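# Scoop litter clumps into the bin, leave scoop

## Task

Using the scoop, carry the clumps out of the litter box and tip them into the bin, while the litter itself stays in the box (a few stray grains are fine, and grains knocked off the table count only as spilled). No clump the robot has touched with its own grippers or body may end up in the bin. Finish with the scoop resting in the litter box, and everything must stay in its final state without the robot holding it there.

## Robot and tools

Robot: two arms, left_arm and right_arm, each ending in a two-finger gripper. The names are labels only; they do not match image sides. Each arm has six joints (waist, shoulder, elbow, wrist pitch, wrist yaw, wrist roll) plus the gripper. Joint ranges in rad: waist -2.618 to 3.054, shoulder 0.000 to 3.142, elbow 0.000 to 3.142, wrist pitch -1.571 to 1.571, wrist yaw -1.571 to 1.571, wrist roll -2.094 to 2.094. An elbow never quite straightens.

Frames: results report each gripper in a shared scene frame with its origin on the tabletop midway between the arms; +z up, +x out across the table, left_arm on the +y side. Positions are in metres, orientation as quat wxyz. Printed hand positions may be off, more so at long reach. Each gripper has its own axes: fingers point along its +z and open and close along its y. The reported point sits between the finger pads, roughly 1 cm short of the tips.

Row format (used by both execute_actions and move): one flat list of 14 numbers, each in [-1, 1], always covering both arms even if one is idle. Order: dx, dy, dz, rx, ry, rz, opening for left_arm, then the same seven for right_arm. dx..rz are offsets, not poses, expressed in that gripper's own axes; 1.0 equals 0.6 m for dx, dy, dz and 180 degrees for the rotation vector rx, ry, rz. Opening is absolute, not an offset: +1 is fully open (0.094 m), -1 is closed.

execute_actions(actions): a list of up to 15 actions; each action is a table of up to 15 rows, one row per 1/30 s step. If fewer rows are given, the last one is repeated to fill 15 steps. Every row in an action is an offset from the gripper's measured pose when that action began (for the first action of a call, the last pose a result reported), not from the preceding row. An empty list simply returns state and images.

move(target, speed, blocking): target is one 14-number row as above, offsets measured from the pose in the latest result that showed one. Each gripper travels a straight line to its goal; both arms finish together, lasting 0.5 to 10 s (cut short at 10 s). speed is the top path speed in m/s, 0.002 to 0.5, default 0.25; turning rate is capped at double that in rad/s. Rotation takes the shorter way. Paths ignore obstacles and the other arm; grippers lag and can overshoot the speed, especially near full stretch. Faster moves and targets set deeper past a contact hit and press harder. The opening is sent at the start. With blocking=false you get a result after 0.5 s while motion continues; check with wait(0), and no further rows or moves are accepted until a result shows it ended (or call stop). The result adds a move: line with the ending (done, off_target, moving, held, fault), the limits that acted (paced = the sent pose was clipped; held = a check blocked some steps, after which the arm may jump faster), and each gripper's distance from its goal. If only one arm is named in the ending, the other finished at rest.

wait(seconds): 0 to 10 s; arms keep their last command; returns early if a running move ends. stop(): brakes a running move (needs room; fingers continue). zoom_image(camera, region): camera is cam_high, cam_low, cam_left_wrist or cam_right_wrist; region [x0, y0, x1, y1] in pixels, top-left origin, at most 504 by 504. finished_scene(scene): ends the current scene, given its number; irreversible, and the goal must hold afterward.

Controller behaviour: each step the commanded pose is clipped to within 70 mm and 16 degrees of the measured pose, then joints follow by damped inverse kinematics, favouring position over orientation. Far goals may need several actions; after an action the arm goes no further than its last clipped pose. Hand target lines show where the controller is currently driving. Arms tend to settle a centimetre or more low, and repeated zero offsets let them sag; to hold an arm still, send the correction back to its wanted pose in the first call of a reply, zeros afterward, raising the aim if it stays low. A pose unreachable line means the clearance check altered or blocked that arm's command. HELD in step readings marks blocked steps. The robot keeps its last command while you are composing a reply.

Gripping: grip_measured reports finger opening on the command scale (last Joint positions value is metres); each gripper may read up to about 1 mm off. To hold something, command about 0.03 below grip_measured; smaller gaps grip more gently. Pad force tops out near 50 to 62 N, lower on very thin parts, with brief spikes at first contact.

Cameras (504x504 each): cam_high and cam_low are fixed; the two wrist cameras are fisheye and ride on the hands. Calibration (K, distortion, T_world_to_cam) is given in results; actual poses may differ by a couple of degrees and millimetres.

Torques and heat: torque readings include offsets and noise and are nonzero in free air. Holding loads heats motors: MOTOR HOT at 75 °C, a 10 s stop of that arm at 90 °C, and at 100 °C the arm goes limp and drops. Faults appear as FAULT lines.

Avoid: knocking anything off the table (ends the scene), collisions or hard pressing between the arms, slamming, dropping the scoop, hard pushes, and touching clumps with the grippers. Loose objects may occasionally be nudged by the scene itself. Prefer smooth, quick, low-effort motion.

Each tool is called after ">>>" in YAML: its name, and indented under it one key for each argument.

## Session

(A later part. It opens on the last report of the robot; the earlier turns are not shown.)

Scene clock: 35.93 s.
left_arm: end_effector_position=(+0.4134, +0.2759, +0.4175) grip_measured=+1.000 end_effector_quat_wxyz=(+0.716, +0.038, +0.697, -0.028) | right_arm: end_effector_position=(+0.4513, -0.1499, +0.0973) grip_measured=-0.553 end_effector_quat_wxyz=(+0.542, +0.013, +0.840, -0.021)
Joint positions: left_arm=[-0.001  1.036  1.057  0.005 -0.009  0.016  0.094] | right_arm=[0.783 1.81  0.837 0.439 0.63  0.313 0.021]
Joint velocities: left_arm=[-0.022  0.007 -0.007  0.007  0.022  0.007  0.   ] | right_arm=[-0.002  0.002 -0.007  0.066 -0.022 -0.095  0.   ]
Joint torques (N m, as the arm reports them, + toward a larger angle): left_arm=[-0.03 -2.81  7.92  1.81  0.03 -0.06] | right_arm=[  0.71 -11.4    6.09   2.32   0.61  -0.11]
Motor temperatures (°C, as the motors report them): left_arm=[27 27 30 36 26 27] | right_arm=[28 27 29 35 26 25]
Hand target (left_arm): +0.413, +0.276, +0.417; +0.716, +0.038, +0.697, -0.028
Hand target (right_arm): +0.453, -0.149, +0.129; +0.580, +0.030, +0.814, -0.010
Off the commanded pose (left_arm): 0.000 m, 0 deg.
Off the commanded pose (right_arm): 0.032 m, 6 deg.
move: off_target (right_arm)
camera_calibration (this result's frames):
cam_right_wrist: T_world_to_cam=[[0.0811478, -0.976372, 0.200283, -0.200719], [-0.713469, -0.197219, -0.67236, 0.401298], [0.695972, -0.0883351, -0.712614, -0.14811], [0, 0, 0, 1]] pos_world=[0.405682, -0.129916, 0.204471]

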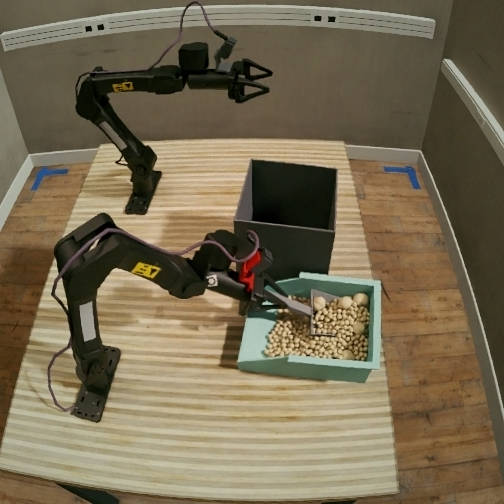

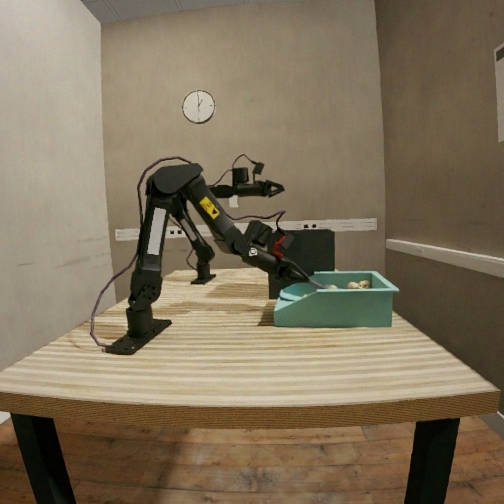

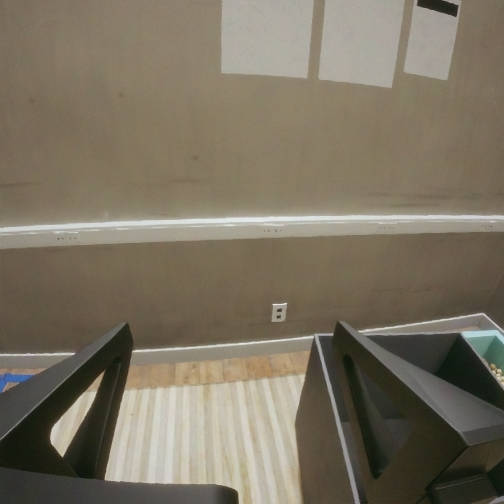

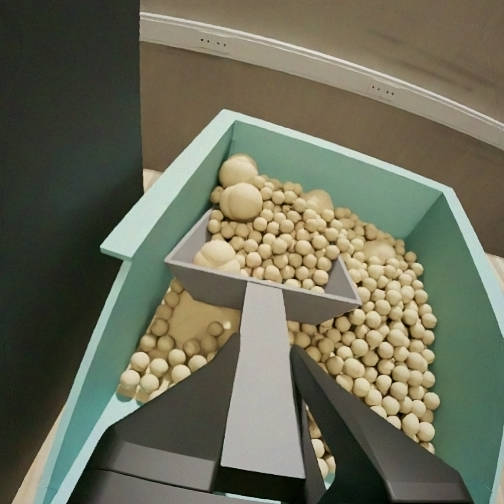

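>>> move:
  target: [0,0,0,0,0,0,1,0.0,0,-0.07,0,0,0,-0.65]
  speed: 0.03

>>> move:
  target: [0,0,0,0,0,0,1,-0.05,0,-0.02,0,-0.04,0,-0.65]
  speed: 0.03

Scene clock: 37.83 s.
left_arm: end_effector_position=(+0.4134, +0.2759, +0.4175) grip_measured=+1.000 end_effector_quat_wxyz=(+0.716, +0.038, +0.697, -0.028) | right_arm: end_effector_position=(+0.4168, -0.1456, +0.1028) grip_measured=-0.553 end_effector_quat_wxyz=(+0.528, -0.001, +0.849, -0.022)
Joint positions: left_arm=[-0.001  1.036  1.057  0.005 -0.009  0.016  0.094] | right_arm=[0.851 1.698 0.772 0.331 0.666 0.352 0.021]
Joint velocities: left_arm=[ 0.012  0.007  0.017 -0.007  0.022  0.007  0.   ] | right_arm=[ 0.002 -0.007 -0.002  0.007 -0.037 -0.022 -0.   ]
Joint torques (N m, as the arm reports them, + toward a larger angle): left_arm=[ 0.04 -2.79  8.02  1.8   0.03 -0.03] | right_arm=[ 0.71 -9.57  5.59  1.68  0.59  0.1 ]
Motor temperatures (°C, as the motors report them): left_arm=[27 27 30 36 26 27] | right_arm=[28 27 29 35 26 25]
Hand target (left_arm): +0.413, +0.276, +0.417; +0.716, +0.038, +0.697, -0.028
Hand target (right_arm): +0.414, -0.148, +0.114; +0.542, +0.013, +0.840, -0.020
Off the commanded pose (left_arm): 0.000 m, 0 deg.
Off the commanded pose (right_arm): 0.012 m, 2 deg.
move: off_target (right_arm)
camera_calibration (this result's frames):
cam_right_wrist: T_world_to_cam=[[0.109181, -0.970796, 0.213621, -0.20713], [-0.730653, -0.224087, -0.644927, 0.381713], [0.673963, -0.085669, -0.733781, -0.108028], [0, 0, 0, 1]] pos_world=[0.374321, -0.124798, 0.211156]

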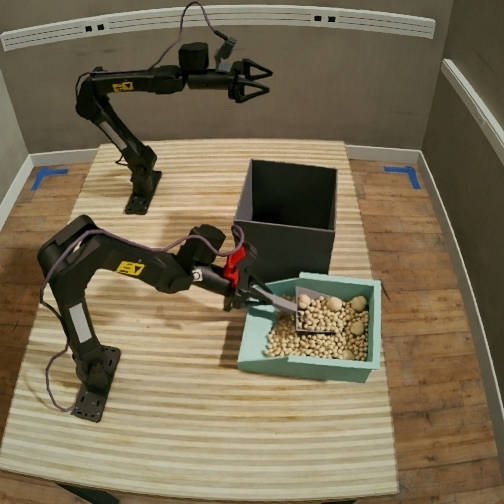

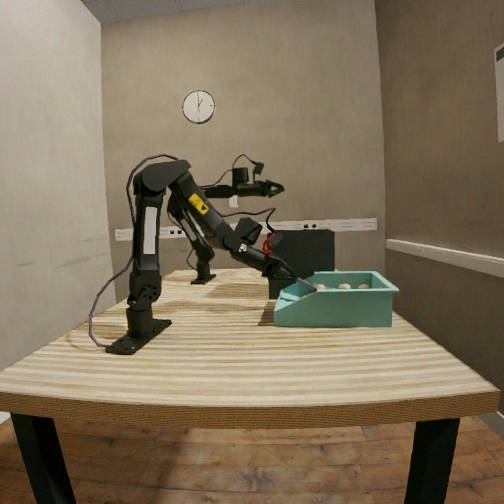

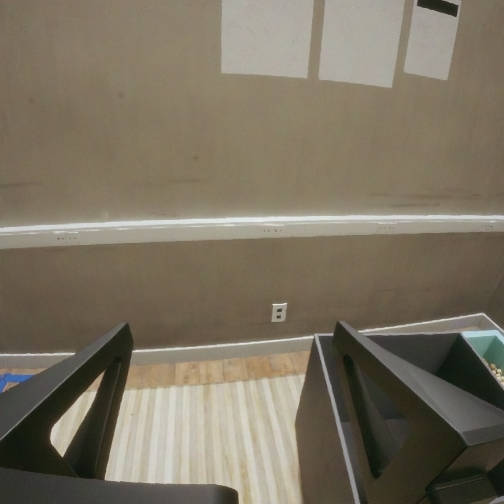

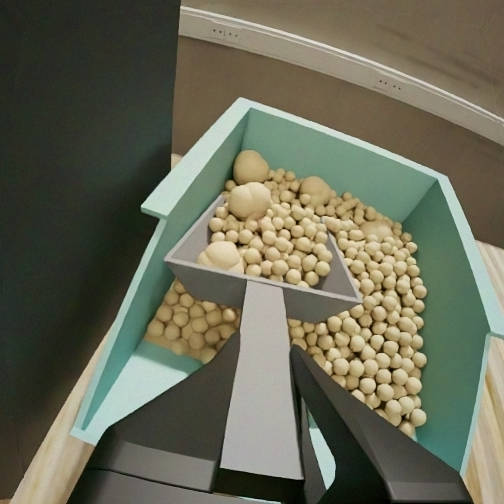

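Scene clock: 40.17 s.
left_arm: end_effector_position=(+0.4134, +0.2759, +0.4175) grip_measured=+1.000 end_effector_quat_wxyz=(+0.716, +0.038, +0.697, -0.028) | right_arm: end_effector_position=(+0.4174, -0.1474, +0.1055) grip_measured=-0.553 end_effector_quat_wxyz=(+0.541, -0.021, +0.840, -0.036)
Joint positions: left_arm=[-0.001  1.036  1.057  0.005 -0.009  0.016  0.094] | right_arm=[0.851 1.698 0.747 0.394 0.678 0.281 0.021]
Joint velocities: left_arm=[ 0.002 -0.017 -0.027  0.037 -0.007 -0.007  0.   ] | right_arm=[-0.002  0.002  0.002  0.007 -0.022  0.007  0.001]
Joint torques (N m, as the arm reports them, + toward a larger angle): left_arm=[ 0.02 -2.82  7.71  1.82 -0.02 -0.04] | right_arm=[  1.06 -10.01   6.2    2.33   0.58  -0.08]
Motor temperatures (°C, as the motors report them): left_arm=[27 27 30 36 26 27] | right_arm=[28 27 29 36 26 25]
Hand target (left_arm): +0.413, +0.276, +0.417; +0.716, +0.038, +0.697, -0.028
Hand target (right_arm): +0.419, -0.145, +0.134; +0.578, -0.001, +0.815, -0.021
Off the commanded pose (left_arm): 0.000 m, 0 deg.
Off the commanded pose (right_arm): 0.030 m, 6 deg.
move: off_target (right_arm)
camera_calibration (this result's frames):
cam_right_wrist: T_world_to_cam=[[0.121552, -0.957849, 0.26029, -0.217684], [-0.705845, -0.267783, -0.655802, 0.367757], [0.69786, -0.10401, -0.708642, -0.121914], [0, 0, 0, 1]] pos_world=[0.371118, -0.12271, 0.211443]

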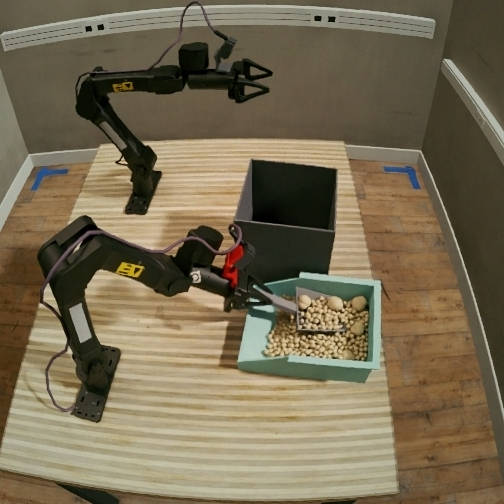

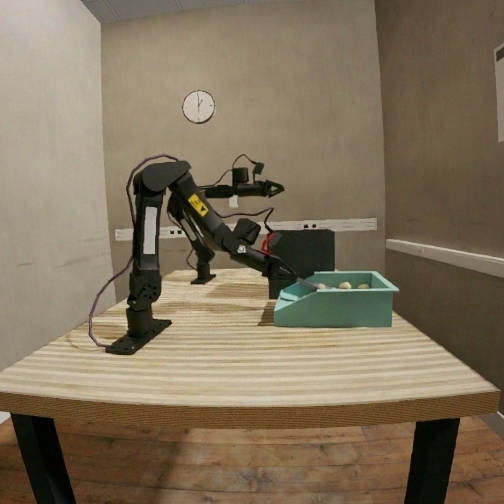

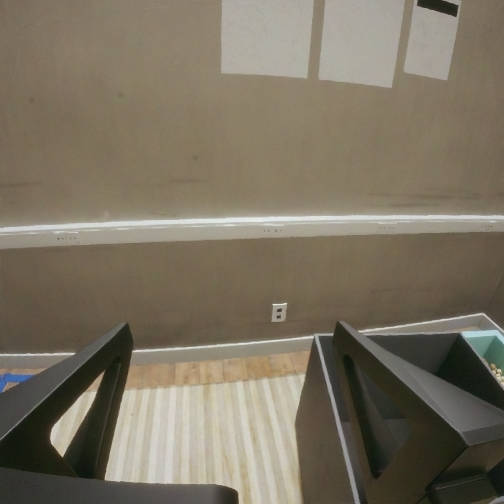

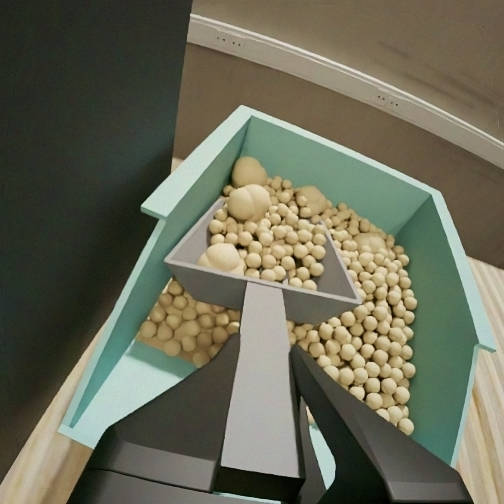

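>>> move:
  target: [0,0,0,0,0,0,1,-0.1,-0.06,-0.07,0,-0.08,-0.03,-0.65]
  speed: 0.04

Scene clock: 43.93 s.
left_arm: end_effector_position=(+0.4134, +0.2759, +0.4175) grip_measured=+1.000 end_effector_quat_wxyz=(+0.716, +0.038, +0.697, -0.028) | right_arm: end_effector_position=(+0.4039, -0.1708, +0.1634) grip_measured=-0.553 end_effector_quat_wxyz=(+0.618, -0.081, +0.779, -0.063)
Joint positions: left_arm=[-0.001  1.036  1.057  0.005 -0.009  0.016  0.094] | right_arm=[ 0.827  1.501  0.586  0.619  0.67  -0.019  0.021]
Joint velocities: left_arm=[ 0.002 -0.002 -0.017  0.022 -0.007  0.037  0.   ] | right_arm=[-0.002 -0.017 -0.012  0.051 -0.007 -0.037 -0.   ]
Joint torques (N m, as the arm reports them, + toward a larger angle): left_arm=[ 0.02 -2.78  7.96  1.79  0.01 -0.05] | right_arm=[-0.89 -7.67  5.98  2.26  0.14  0.02]
Motor temperatures (°C, as the motors report them): left_arm=[27 27 30 37 26 27] | right_arm=[28 28 28 37 26 25]
Hand target (left_arm): +0.413, +0.276, +0.417; +0.716, +0.038, +0.697, -0.028
Hand target (right_arm): +0.405, -0.177, +0.180; +0.639, -0.064, +0.765, -0.056
Off the commanded pose (left_arm): 0.000 m, 0 deg.
Off the commanded pose (right_arm): 0.018 m, 4 deg.
move: off_target (right_arm)
camera_calibration (this result's frames):
cam_right_wrist: T_world_to_cam=[[0.133213, -0.911215, 0.389797, -0.271414], [-0.545491, -0.39578, -0.738781, 0.316878], [0.827463, -0.114216, -0.549782, -0.153985], [0, 0, 0, 1]] pos_world=[0.336427, -0.13949, 0.255242]

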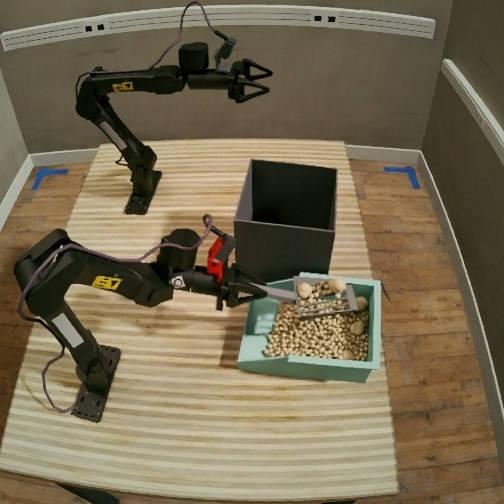

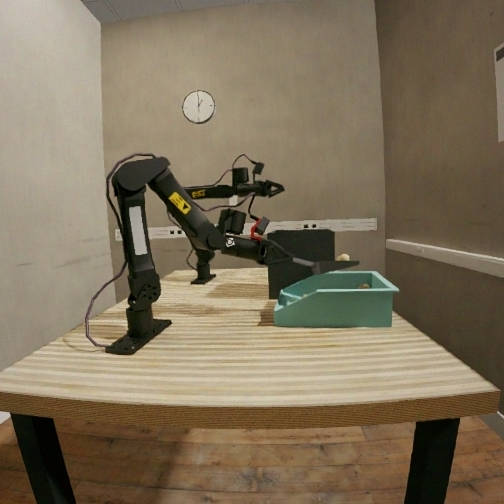

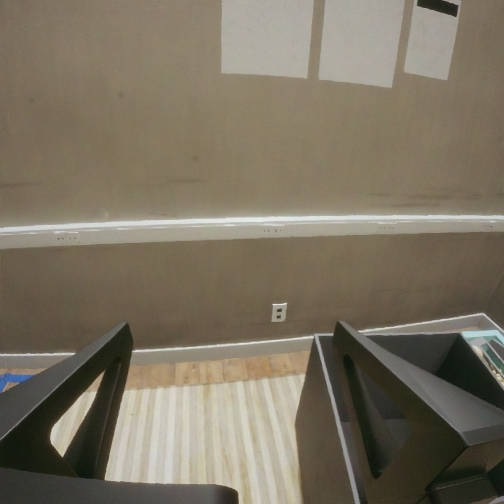

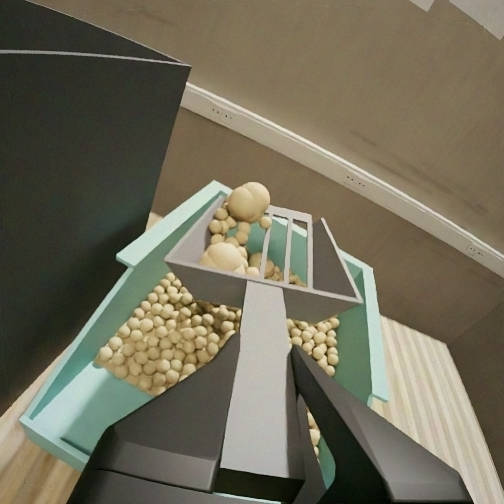

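Roll was the wrong sign; fix and tilt back.

>>> move:
  target: [0,0,0,0,0,0,1,-0.04,-0.04,0.02,0,-0.06,0.09,-0.65]
  speed: 0.08

>>> move:
  target: [0,0,0,0,0,0,1,-0.4,-0.02,-0.08,0,-0.01,-0.02,-0.65]
  speed: 0.1

Scene clock: 46.67 s.
left_arm: end_effector_position=(+0.4134, +0.2759, +0.4175) grip_measured=+1.000 end_effector_quat_wxyz=(+0.716, +0.038, +0.697, -0.028) | right_arm: end_effector_position=(+0.4214, -0.1841, +0.1884) grip_measured=-0.553 end_effector_quat_wxyz=(+0.684, +0.014, +0.728, +0.029)
Joint positions: left_arm=[-0.001  1.036  1.057  0.005 -0.009  0.016  0.094] | right_arm=[0.745 1.559 0.536 0.949 0.588 0.102 0.021]
Joint velocities: left_arm=[-0.012 -0.002  0.027 -0.11   0.022  0.022  0.   ] | right_arm=[ 0.002 -0.002 -0.007  0.007 -0.022  0.007  0.   ]
Joint torques (N m, as the arm reports them, + toward a larger angle): left_arm=[ 0.02 -2.83  7.95  1.76  0.   -0.02] | right_arm=[-1.03 -4.92  5.33  2.2   0.04  0.12]
Motor temperatures (°C, as the motors report them): left_arm=[27 27 30 37 26 27] | right_arm=[28 27 28 38 26 25]
Hand target (left_arm): +0.413, +0.276, +0.417; +0.716, +0.038, +0.697, -0.028
Hand target (right_arm): +0.422, -0.189, +0.188; +0.690, +0.024, +0.723, +0.034
Off the commanded pose (left_arm): 0.000 m, 0 deg.
Off the commanded pose (right_arm): 0.005 m, 2 deg.
move: done
camera_calibration (this result's frames):
cam_right_wrist: T_world_to_cam=[[0.071656, -0.985672, 0.152698, -0.238676], [-0.415272, -0.168674, -0.893923, 0.355797], [0.906871, 0.00064359, -0.421408, -0.192749], [0, 0, 0, 1]] pos_world=[0.339654, -0.175118, 0.273275]

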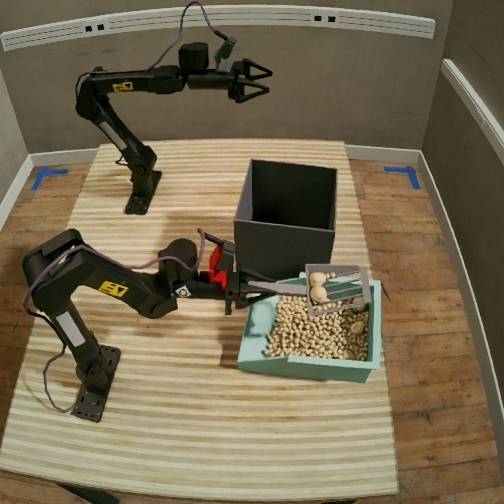

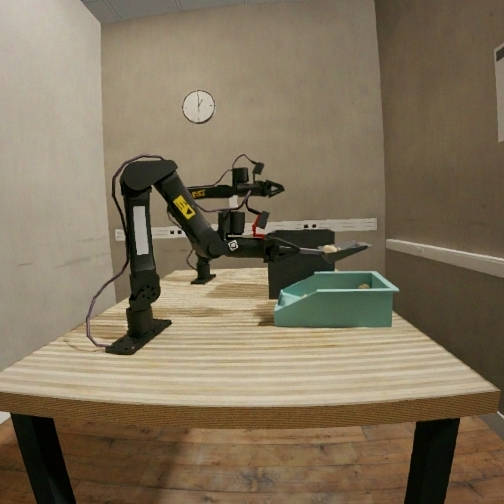

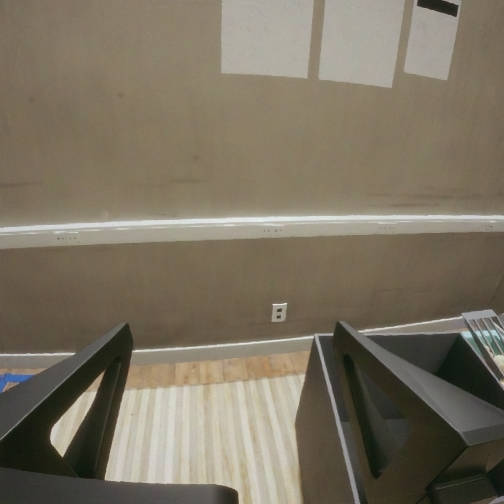

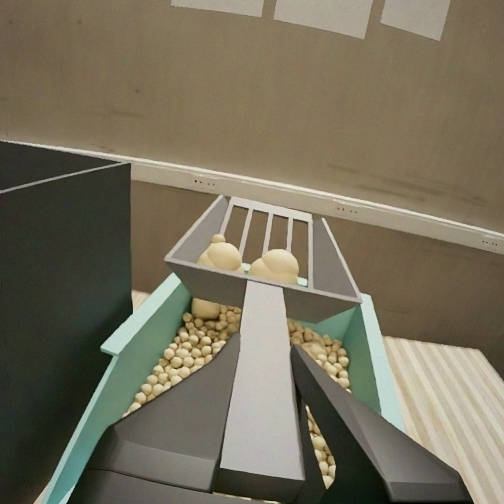

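Scene clock: 49.73 s.
left_arm: end_effector_position=(+0.4134, +0.2759, +0.4175) grip_measured=+1.000 end_effector_quat_wxyz=(+0.716, +0.038, +0.697, -0.028) | right_arm: end_effector_position=(+0.3956, -0.2021, +0.4041) grip_measured=-0.553 end_effector_quat_wxyz=(+0.676, -0.019, +0.737, -0.003)
Joint positions: left_arm=[-0.001  1.036  1.057  0.005 -0.009  0.016  0.094] | right_arm=[ 0.745  1.185  1.2   -0.119  0.587  0.027  0.021]
Joint velocities: left_arm=[ 0.007  0.002 -0.007  0.11  -0.022 -0.037  0.   ] | right_arm=[ 0.007  0.007  0.002  0.022 -0.037  0.022 -0.001]
Joint torques (N m, as the arm reports them, + toward a larger angle): left_arm=[ 0.03 -2.65  7.86  1.81  0.   -0.02] | right_arm=[-0.34 -4.82 11.29  1.97  0.04 -0.09]
Motor temperatures (°C, as the motors report them): left_arm=[27 27 30 37 26 27] | right_arm=[28 27 29 38 26 25]
Hand target (left_arm): +0.413, +0.276, +0.417; +0.716, +0.038, +0.697, -0.028
Hand target (right_arm): +0.390, -0.208, +0.429; +0.696, -0.009, +0.718, +0.007
Off the commanded pose (left_arm): 0.000 m, 0 deg.
Off the commanded pose (right_arm): 0.028 m, 4 deg.
move: off_target (right_arm)
camera_calibration (this result's frames):
cam_right_wrist: T_world_to_cam=[[0.0818943, -0.967193, 0.240479, -0.323341], [-0.433966, -0.25182, -0.86502, 0.51383], [0.897199, -0.0335196, -0.440352, -0.0738485], [0, 0, 0, 1]] pos_world=[0.315721, -0.185816, 0.48971]

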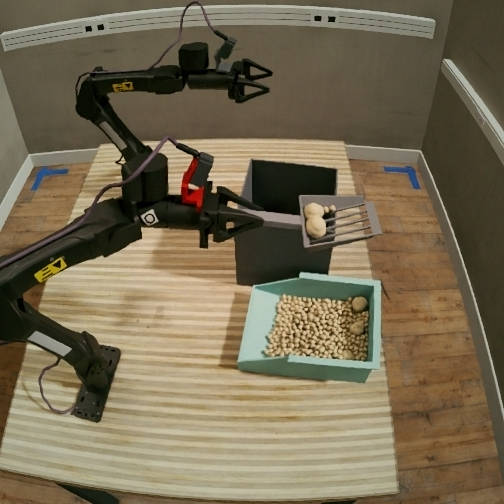

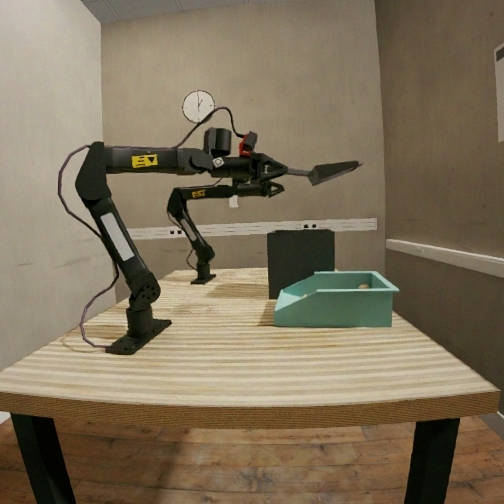

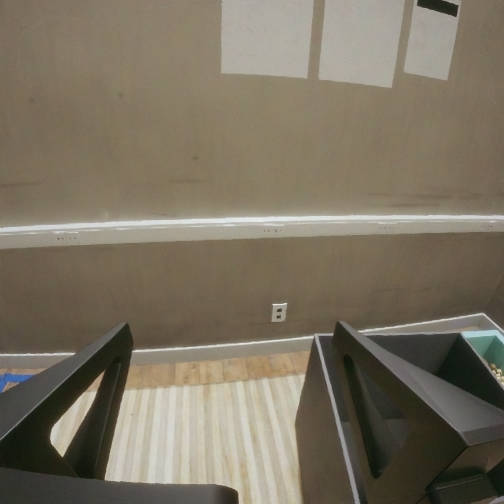

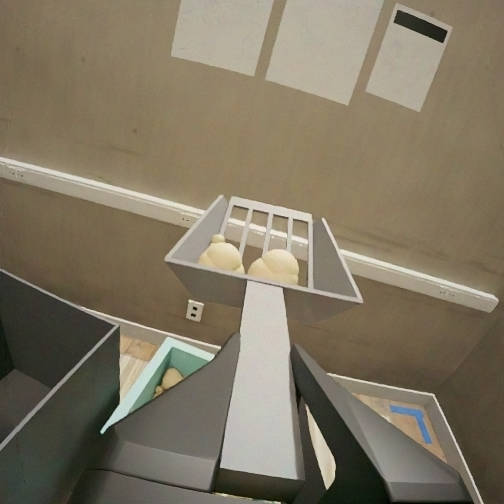

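>>> move:
  target: [0,0,0,0,0,0,1,0.02,0.26,-0.04,-0.26,0,-0.02,-0.65]
  speed: 0.15

>>> move:
  target: [0,0,0,0,0,0,1,-0.02,0,0,0,0.2,0,-0.65]
  speed: 0.15

Scene clock: 53.13 s.
left_arm: end_effector_position=(+0.4134, +0.2759, +0.4175) grip_measured=+1.000 end_effector_quat_wxyz=(+0.716, +0.038, +0.697, -0.028) | right_arm: end_effector_position=(+0.3660, -0.0543, +0.3560) grip_measured=-0.553 end_effector_quat_wxyz=(+0.578, -0.305, +0.711, +0.259)
Joint positions: left_arm=[-0.001  1.036  1.057  0.005 -0.009  0.016  0.094] | right_arm=[ 0.753  1.315  1.2   -0.089 -0.203 -0.026  0.021]
Joint velocities: left_arm=[ 0.002  0.022 -0.012  0.022  0.051 -0.066  0.   ] | right_arm=[-0.002  0.017 -0.002 -0.022 -0.066  0.022 -0.   ]
Joint torques (N m, as the arm reports them, + toward a larger angle): left_arm=[ 0.03 -2.8   7.78  1.77  0.02 -0.04] | right_arm=[ 0.56 -4.71 12.69  2.39 -0.08 -0.12]
Motor temperatures (°C, as the motors report them): left_arm=[27 27 30 37 26 27] | right_arm=[28 27 29 39 26 25]
Hand target (left_arm): +0.413, +0.276, +0.417; +0.716, +0.038, +0.697, -0.028
Hand target (right_arm): +0.364, -0.049, +0.386; +0.608, -0.309, +0.681, +0.269
Off the commanded pose (left_arm): 0.000 m, 0 deg.
Off the commanded pose (right_arm): 0.034 m, 6 deg.
move: off_target (right_arm)
camera_calibration (this result's frames):
cam_right_wrist: T_world_to_cam=[[0.773124, -0.60575, 0.188006, -0.381021], [-0.215819, -0.529982, -0.820086, 0.38563], [0.596407, 0.593453, -0.540474, 0.116285], [0, 0, 0, 1]] pos_world=[0.30845, -0.0954365, 0.450733]

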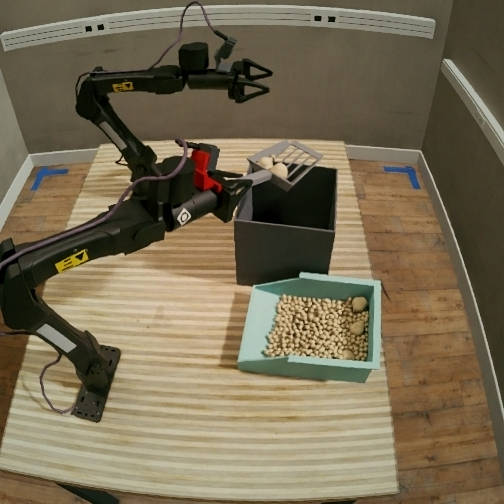

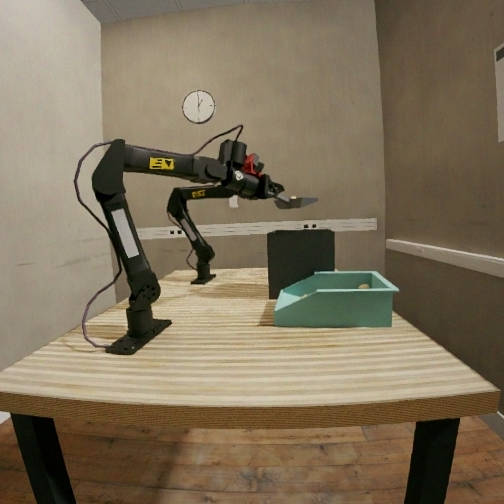

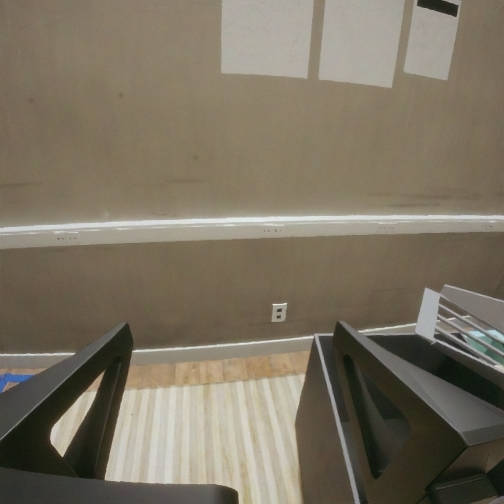

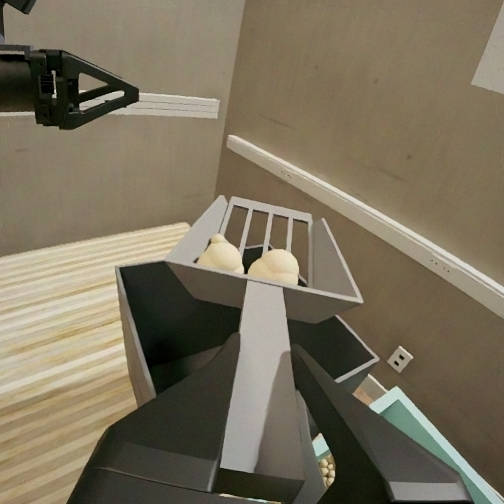

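Scene clock: 55.97 s.
left_arm: end_effector_position=(+0.4134, +0.2759, +0.4175) grip_measured=+1.000 end_effector_quat_wxyz=(+0.716, +0.038, +0.697, -0.028) | right_arm: end_effector_position=(+0.3699, -0.0572, +0.3638) grip_measured=-0.553 end_effector_quat_wxyz=(+0.327, -0.362, +0.861, +0.145)
Joint positions: left_arm=[-0.001  1.036  1.057  0.005 -0.009  0.016  0.094] | right_arm=[ 0.777  1.9    2.458 -1.404 -0.115 -0.108  0.021]
Joint velocities: left_arm=[ 0.007 -0.002  0.012  0.022 -0.051 -0.022  0.   ] | right_arm=[-0.007 -0.017 -0.002  0.037 -0.051  0.007  0.001]
Joint torques (N m, as the arm reports them, + toward a larger angle): left_arm=[ 0.19 -2.81  7.91  1.81  0.02 -0.06] | right_arm=[ 0.9  -6.84  8.99  1.38  0.01 -0.1 ]
Motor temperatures (°C, as the motors report them): left_arm=[27 27 31 37 26 27] | right_arm=[28 27 30 39 26 25]
Hand target (left_arm): +0.413, +0.276, +0.417; +0.716, +0.038, +0.697, -0.028
Hand target (right_arm): +0.368, -0.052, +0.368; +0.333, -0.370, +0.855, +0.146
Off the commanded pose (left_arm): 0.000 m, 0 deg.
Off the commanded pose (right_arm): 0.006 m, 1 deg.
move: done
camera_calibration (this result's frames):
cam_right_wrist: T_world_to_cam=[[0.83123, -0.546661, 0.101086, -0.373777], [-0.487814, -0.804435, -0.339002, 0.301256], [0.266636, 0.232477, -0.935339, 0.364837], [0, 0, 0, 1]] pos_world=[0.360373, -0.0468053, 0.481156]

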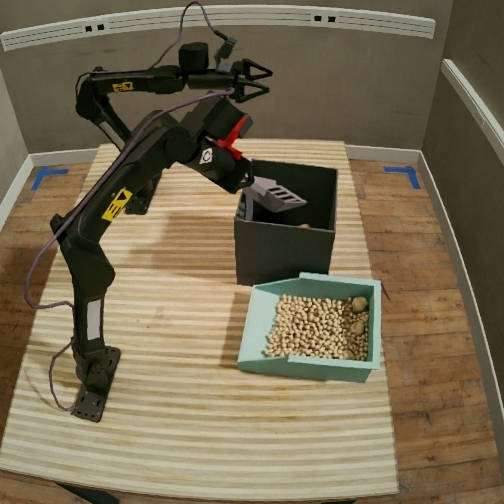

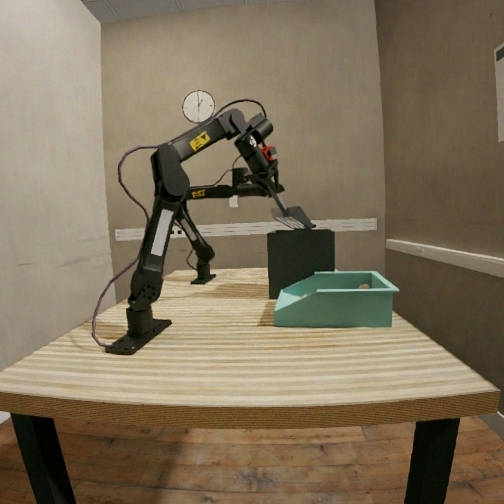

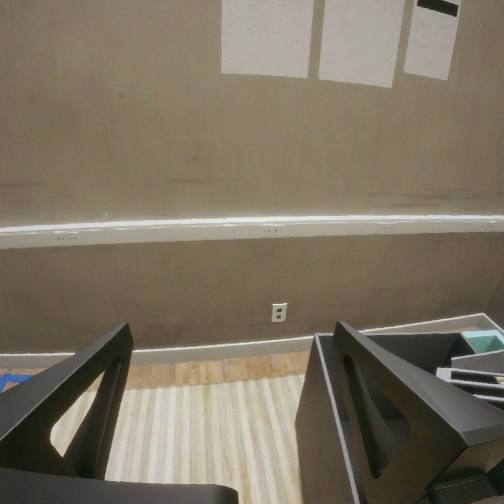

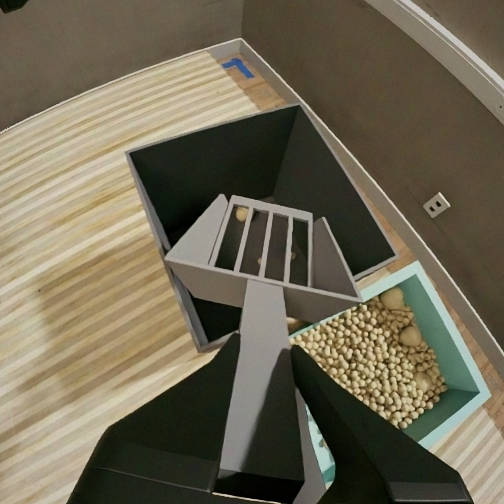

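>>> move:
  target: [0,0,0,0,0,0,1,-0.02,0,-0.03,0,-0.1,0,-0.65]
  speed: 0.15

>>> move:
  target: [0,0,0,0,0,0,1,0.063,-0.043,-0.21,0.25,0,0.145,-0.65]
  speed: 0.2

>>> move:
  target: [0,0,0,0,0,0,1,0.26,0.03,0.15,0,0.13,0,-0.65]
  speed: 0.15

Scene clock: 57.93 s.
left_arm: end_effector_position=(+0.4134, +0.2759, +0.4175) grip_measured=+1.000 end_effector_quat_wxyz=(+0.716, +0.038, +0.697, -0.028) | right_arm: end_effector_position=(+0.3688, -0.0546, +0.3756) grip_measured=-0.553 end_effector_quat_wxyz=(+0.443, -0.343, +0.805, +0.196)
Joint positions: left_arm=[-0.001  1.036  1.057  0.005 -0.009  0.016  0.094] | right_arm=[ 0.767  1.567  1.847 -0.846 -0.156 -0.085  0.021]
Joint velocities: left_arm=[ 0.012 -0.002  0.007  0.037  0.037  0.051  0.   ] | right_arm=[-0.002 -0.017 -0.007  0.081 -0.007  0.022  0.001]
Joint torques (N m, as the arm reports them, + toward a larger angle): left_arm=[ 0.04 -2.83  7.86  1.79  0.01 -0.03] | right_arm=[-0.95 -8.2   5.7   1.92 -0.08  0.08]
Motor temperatures (°C, as the motors report them): left_arm=[27 27 31 37 26 27] | right_arm=[28 27 29 39 26 25]
Hand target (left_arm): +0.413, +0.276, +0.417; +0.716, +0.038, +0.697, -0.028
Hand target (right_arm): +0.368, -0.060, +0.385; +0.456, -0.334, +0.799, +0.203
Off the commanded pose (left_arm): 0.000 m, 0 deg.
Off the commanded pose (right_arm): 0.011 m, 2 deg.
move: off_target (right_arm)
camera_calibration (this result's frames):
cam_right_wrist: T_world_to_cam=[[0.810327, -0.566419, 0.150134, -0.384399], [-0.392534, -0.71493, -0.578612, 0.366513], [0.435072, 0.409932, -0.801666, 0.272965], [0, 0, 0, 1]] pos_world=[0.336598, -0.0675966, 0.488607]

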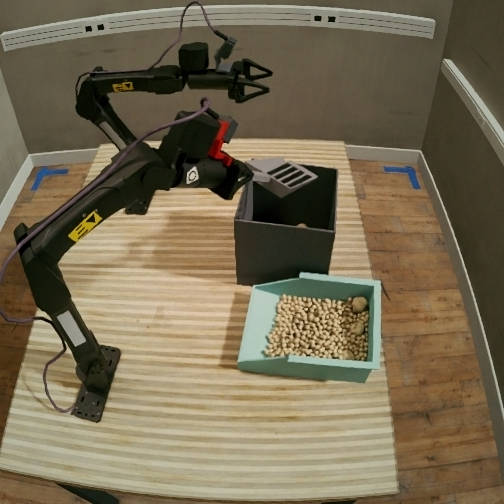

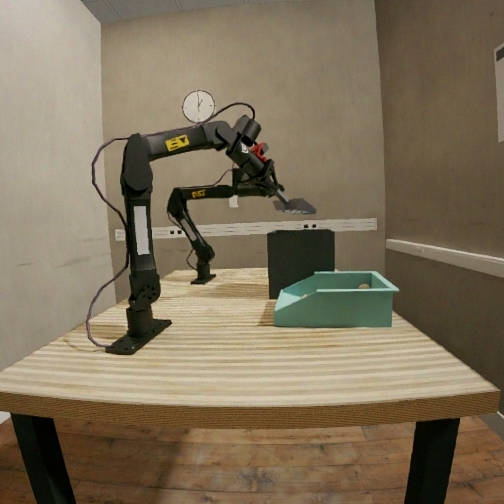

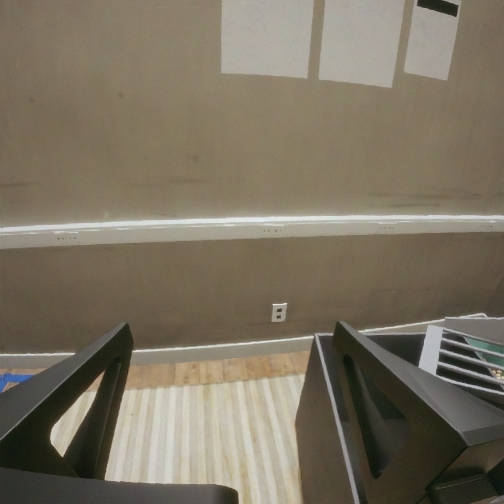

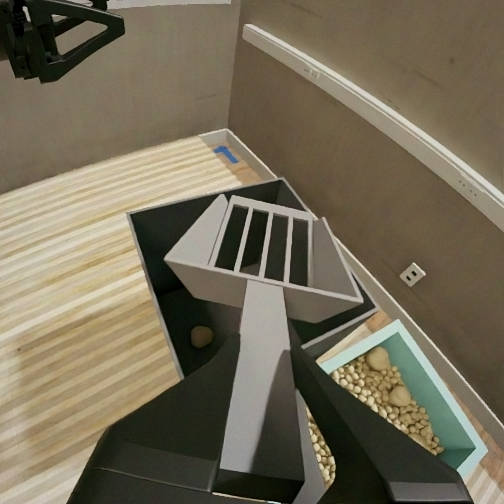

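Scene clock: 60.93 s.
left_arm: end_effector_position=(+0.4134, +0.2759, +0.4175) grip_measured=+1.000 end_effector_quat_wxyz=(+0.716, +0.038, +0.697, -0.028) | right_arm: end_effector_position=(+0.3011, -0.1657, +0.4054) grip_measured=-0.553 end_effector_quat_wxyz=(+0.484, +0.031, +0.874, -0.028)
Joint positions: left_arm=[-0.001  1.036  1.057  0.005 -0.009  0.016  0.094] | right_arm=[ 1.122  1.504  2.024 -1.447  0.847  0.761  0.021]
Joint velocities: left_arm=[-0.002  0.007  0.007 -0.007  0.007 -0.081  0.   ] | right_arm=[-0.002 -0.002  0.007 -0.051 -0.022 -0.022 -0.   ]
Joint torques (N m, as the arm reports them, + toward a larger angle): left_arm=[-0.02 -2.73  7.96  1.78  0.04 -0.02] | right_arm=[ 0.86 -3.41  8.81  1.1   0.68  0.09]
Motor temperatures (°C, as the motors report them): left_arm=[27 27 31 37 26 27] | right_arm=[28 27 29 38 26 25]
Hand target (left_arm): +0.413, +0.276, +0.417; +0.716, +0.038, +0.697, -0.028
Hand target (right_arm): +0.301, -0.165, +0.412; +0.493, +0.037, +0.869, -0.029
Off the commanded pose (left_arm): 0.000 m, 0 deg.
Off the commanded pose (right_arm): 0.005 m, 1 deg.
move: done
camera_calibration (this result's frames):
cam_right_wrist: T_world_to_cam=[[0.0669591, -0.981341, 0.18024, -0.254132], [-0.803927, -0.160056, -0.572786, 0.491241], [0.590947, -0.106547, -0.799643, 0.238485], [0, 0, 0, 1]] pos_world=[0.271006, -0.145355, 0.517884]

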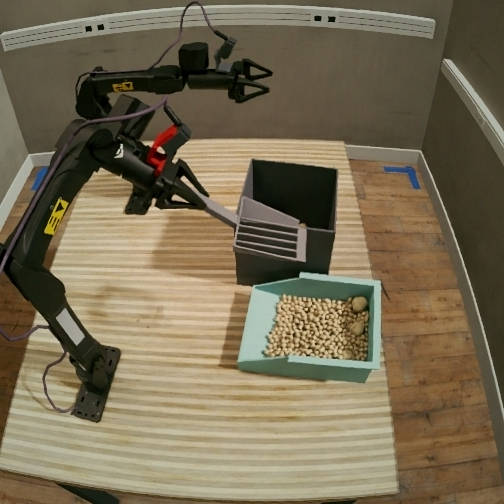

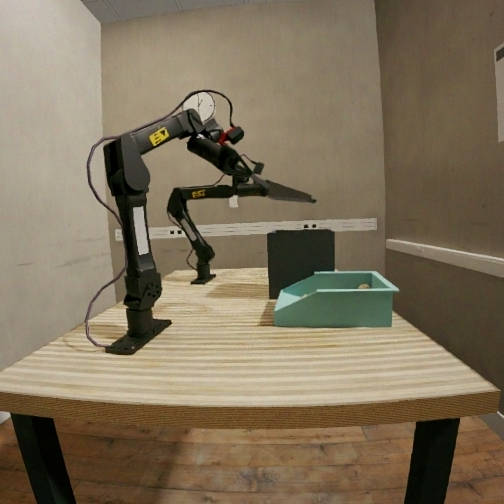

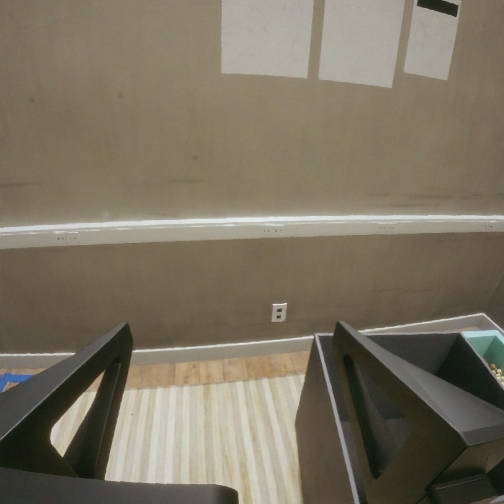

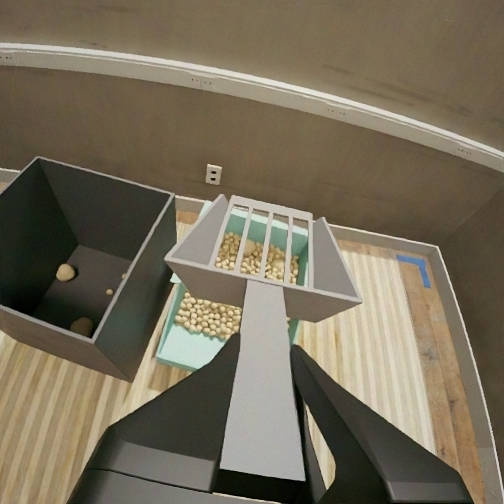

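Scene clock: 62.83 s.
left_arm: end_effector_position=(+0.4134, +0.2759, +0.4175) grip_measured=+1.000 end_effector_quat_wxyz=(+0.716, +0.038, +0.697, -0.028) | right_arm: end_effector_position=(+0.2919, -0.1478, +0.2231) grip_measured=-0.553 end_effector_quat_wxyz=(+0.290, +0.023, +0.956, -0.027)
Joint positions: left_arm=[-0.001  1.036  1.057  0.005 -0.009  0.016  0.094] | right_arm=[ 1.019  1.475  1.457 -1.205  0.489  0.847  0.021]
Joint velocities: left_arm=[-0.007 -0.002  0.002  0.022  0.022  0.007  0.   ] | right_arm=[-0.002 -0.017 -0.017 -0.051  0.022 -0.007  0.001]
Joint torques (N m, as the arm reports them, + toward a larger angle): left_arm=[ 0.02 -2.63  7.98  1.79  0.04  0.01] | right_arm=[-0.87 -6.62  5.81  0.91  0.39  0.1 ]
Motor temperatures (°C, as the motors report them): left_arm=[27 27 31 37 26 27] | right_arm=[28 27 29 38 26 25]
Hand target (left_arm): +0.413, +0.276, +0.417; +0.716, +0.038, +0.697, -0.028
Hand target (right_arm): +0.294, -0.153, +0.224; +0.297, +0.036, +0.954, -0.025
Off the commanded pose (left_arm): 0.000 m, 0 deg.
Off the commanded pose (right_arm): 0.005 m, 2 deg.
move: done
camera_calibration (this result's frames):
cam_right_wrist: T_world_to_cam=[[0.141784, -0.982163, 0.123504, -0.212403], [-0.966868, -0.164159, -0.195494, 0.34507], [0.212281, -0.0916939, -0.972897, 0.251456], [0, 0, 0, 1]] pos_world=[0.310374, -0.128911, 0.338333]

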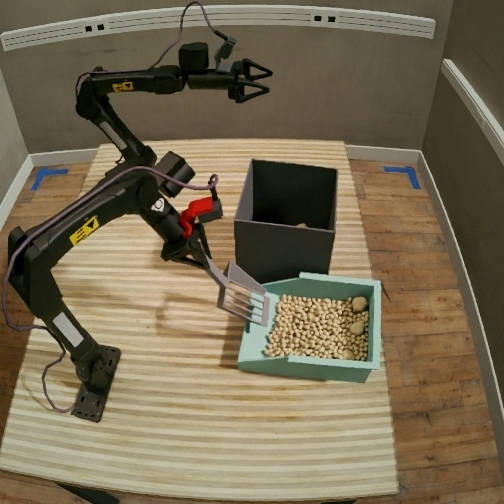

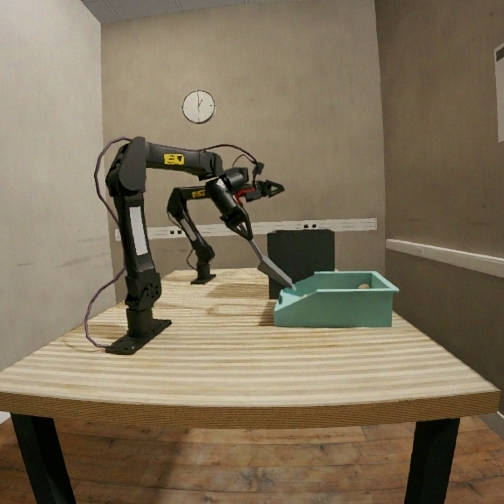

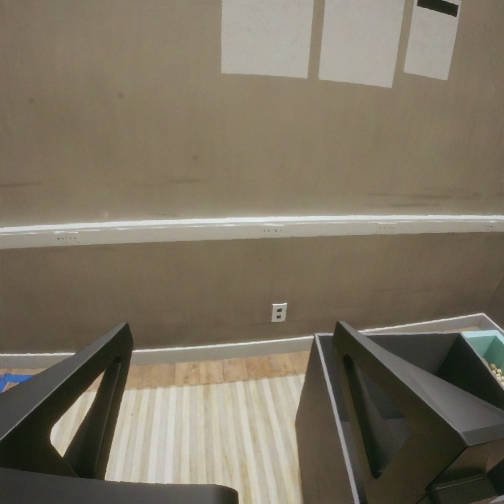

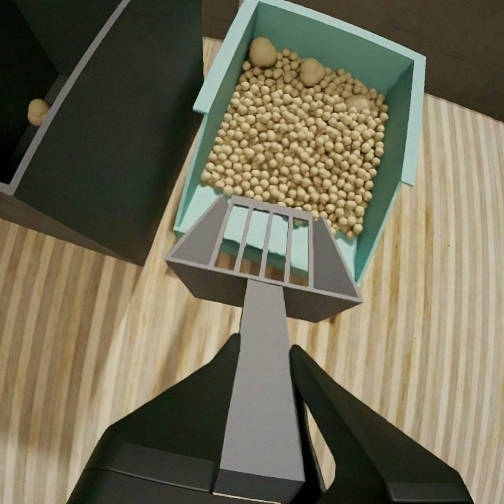

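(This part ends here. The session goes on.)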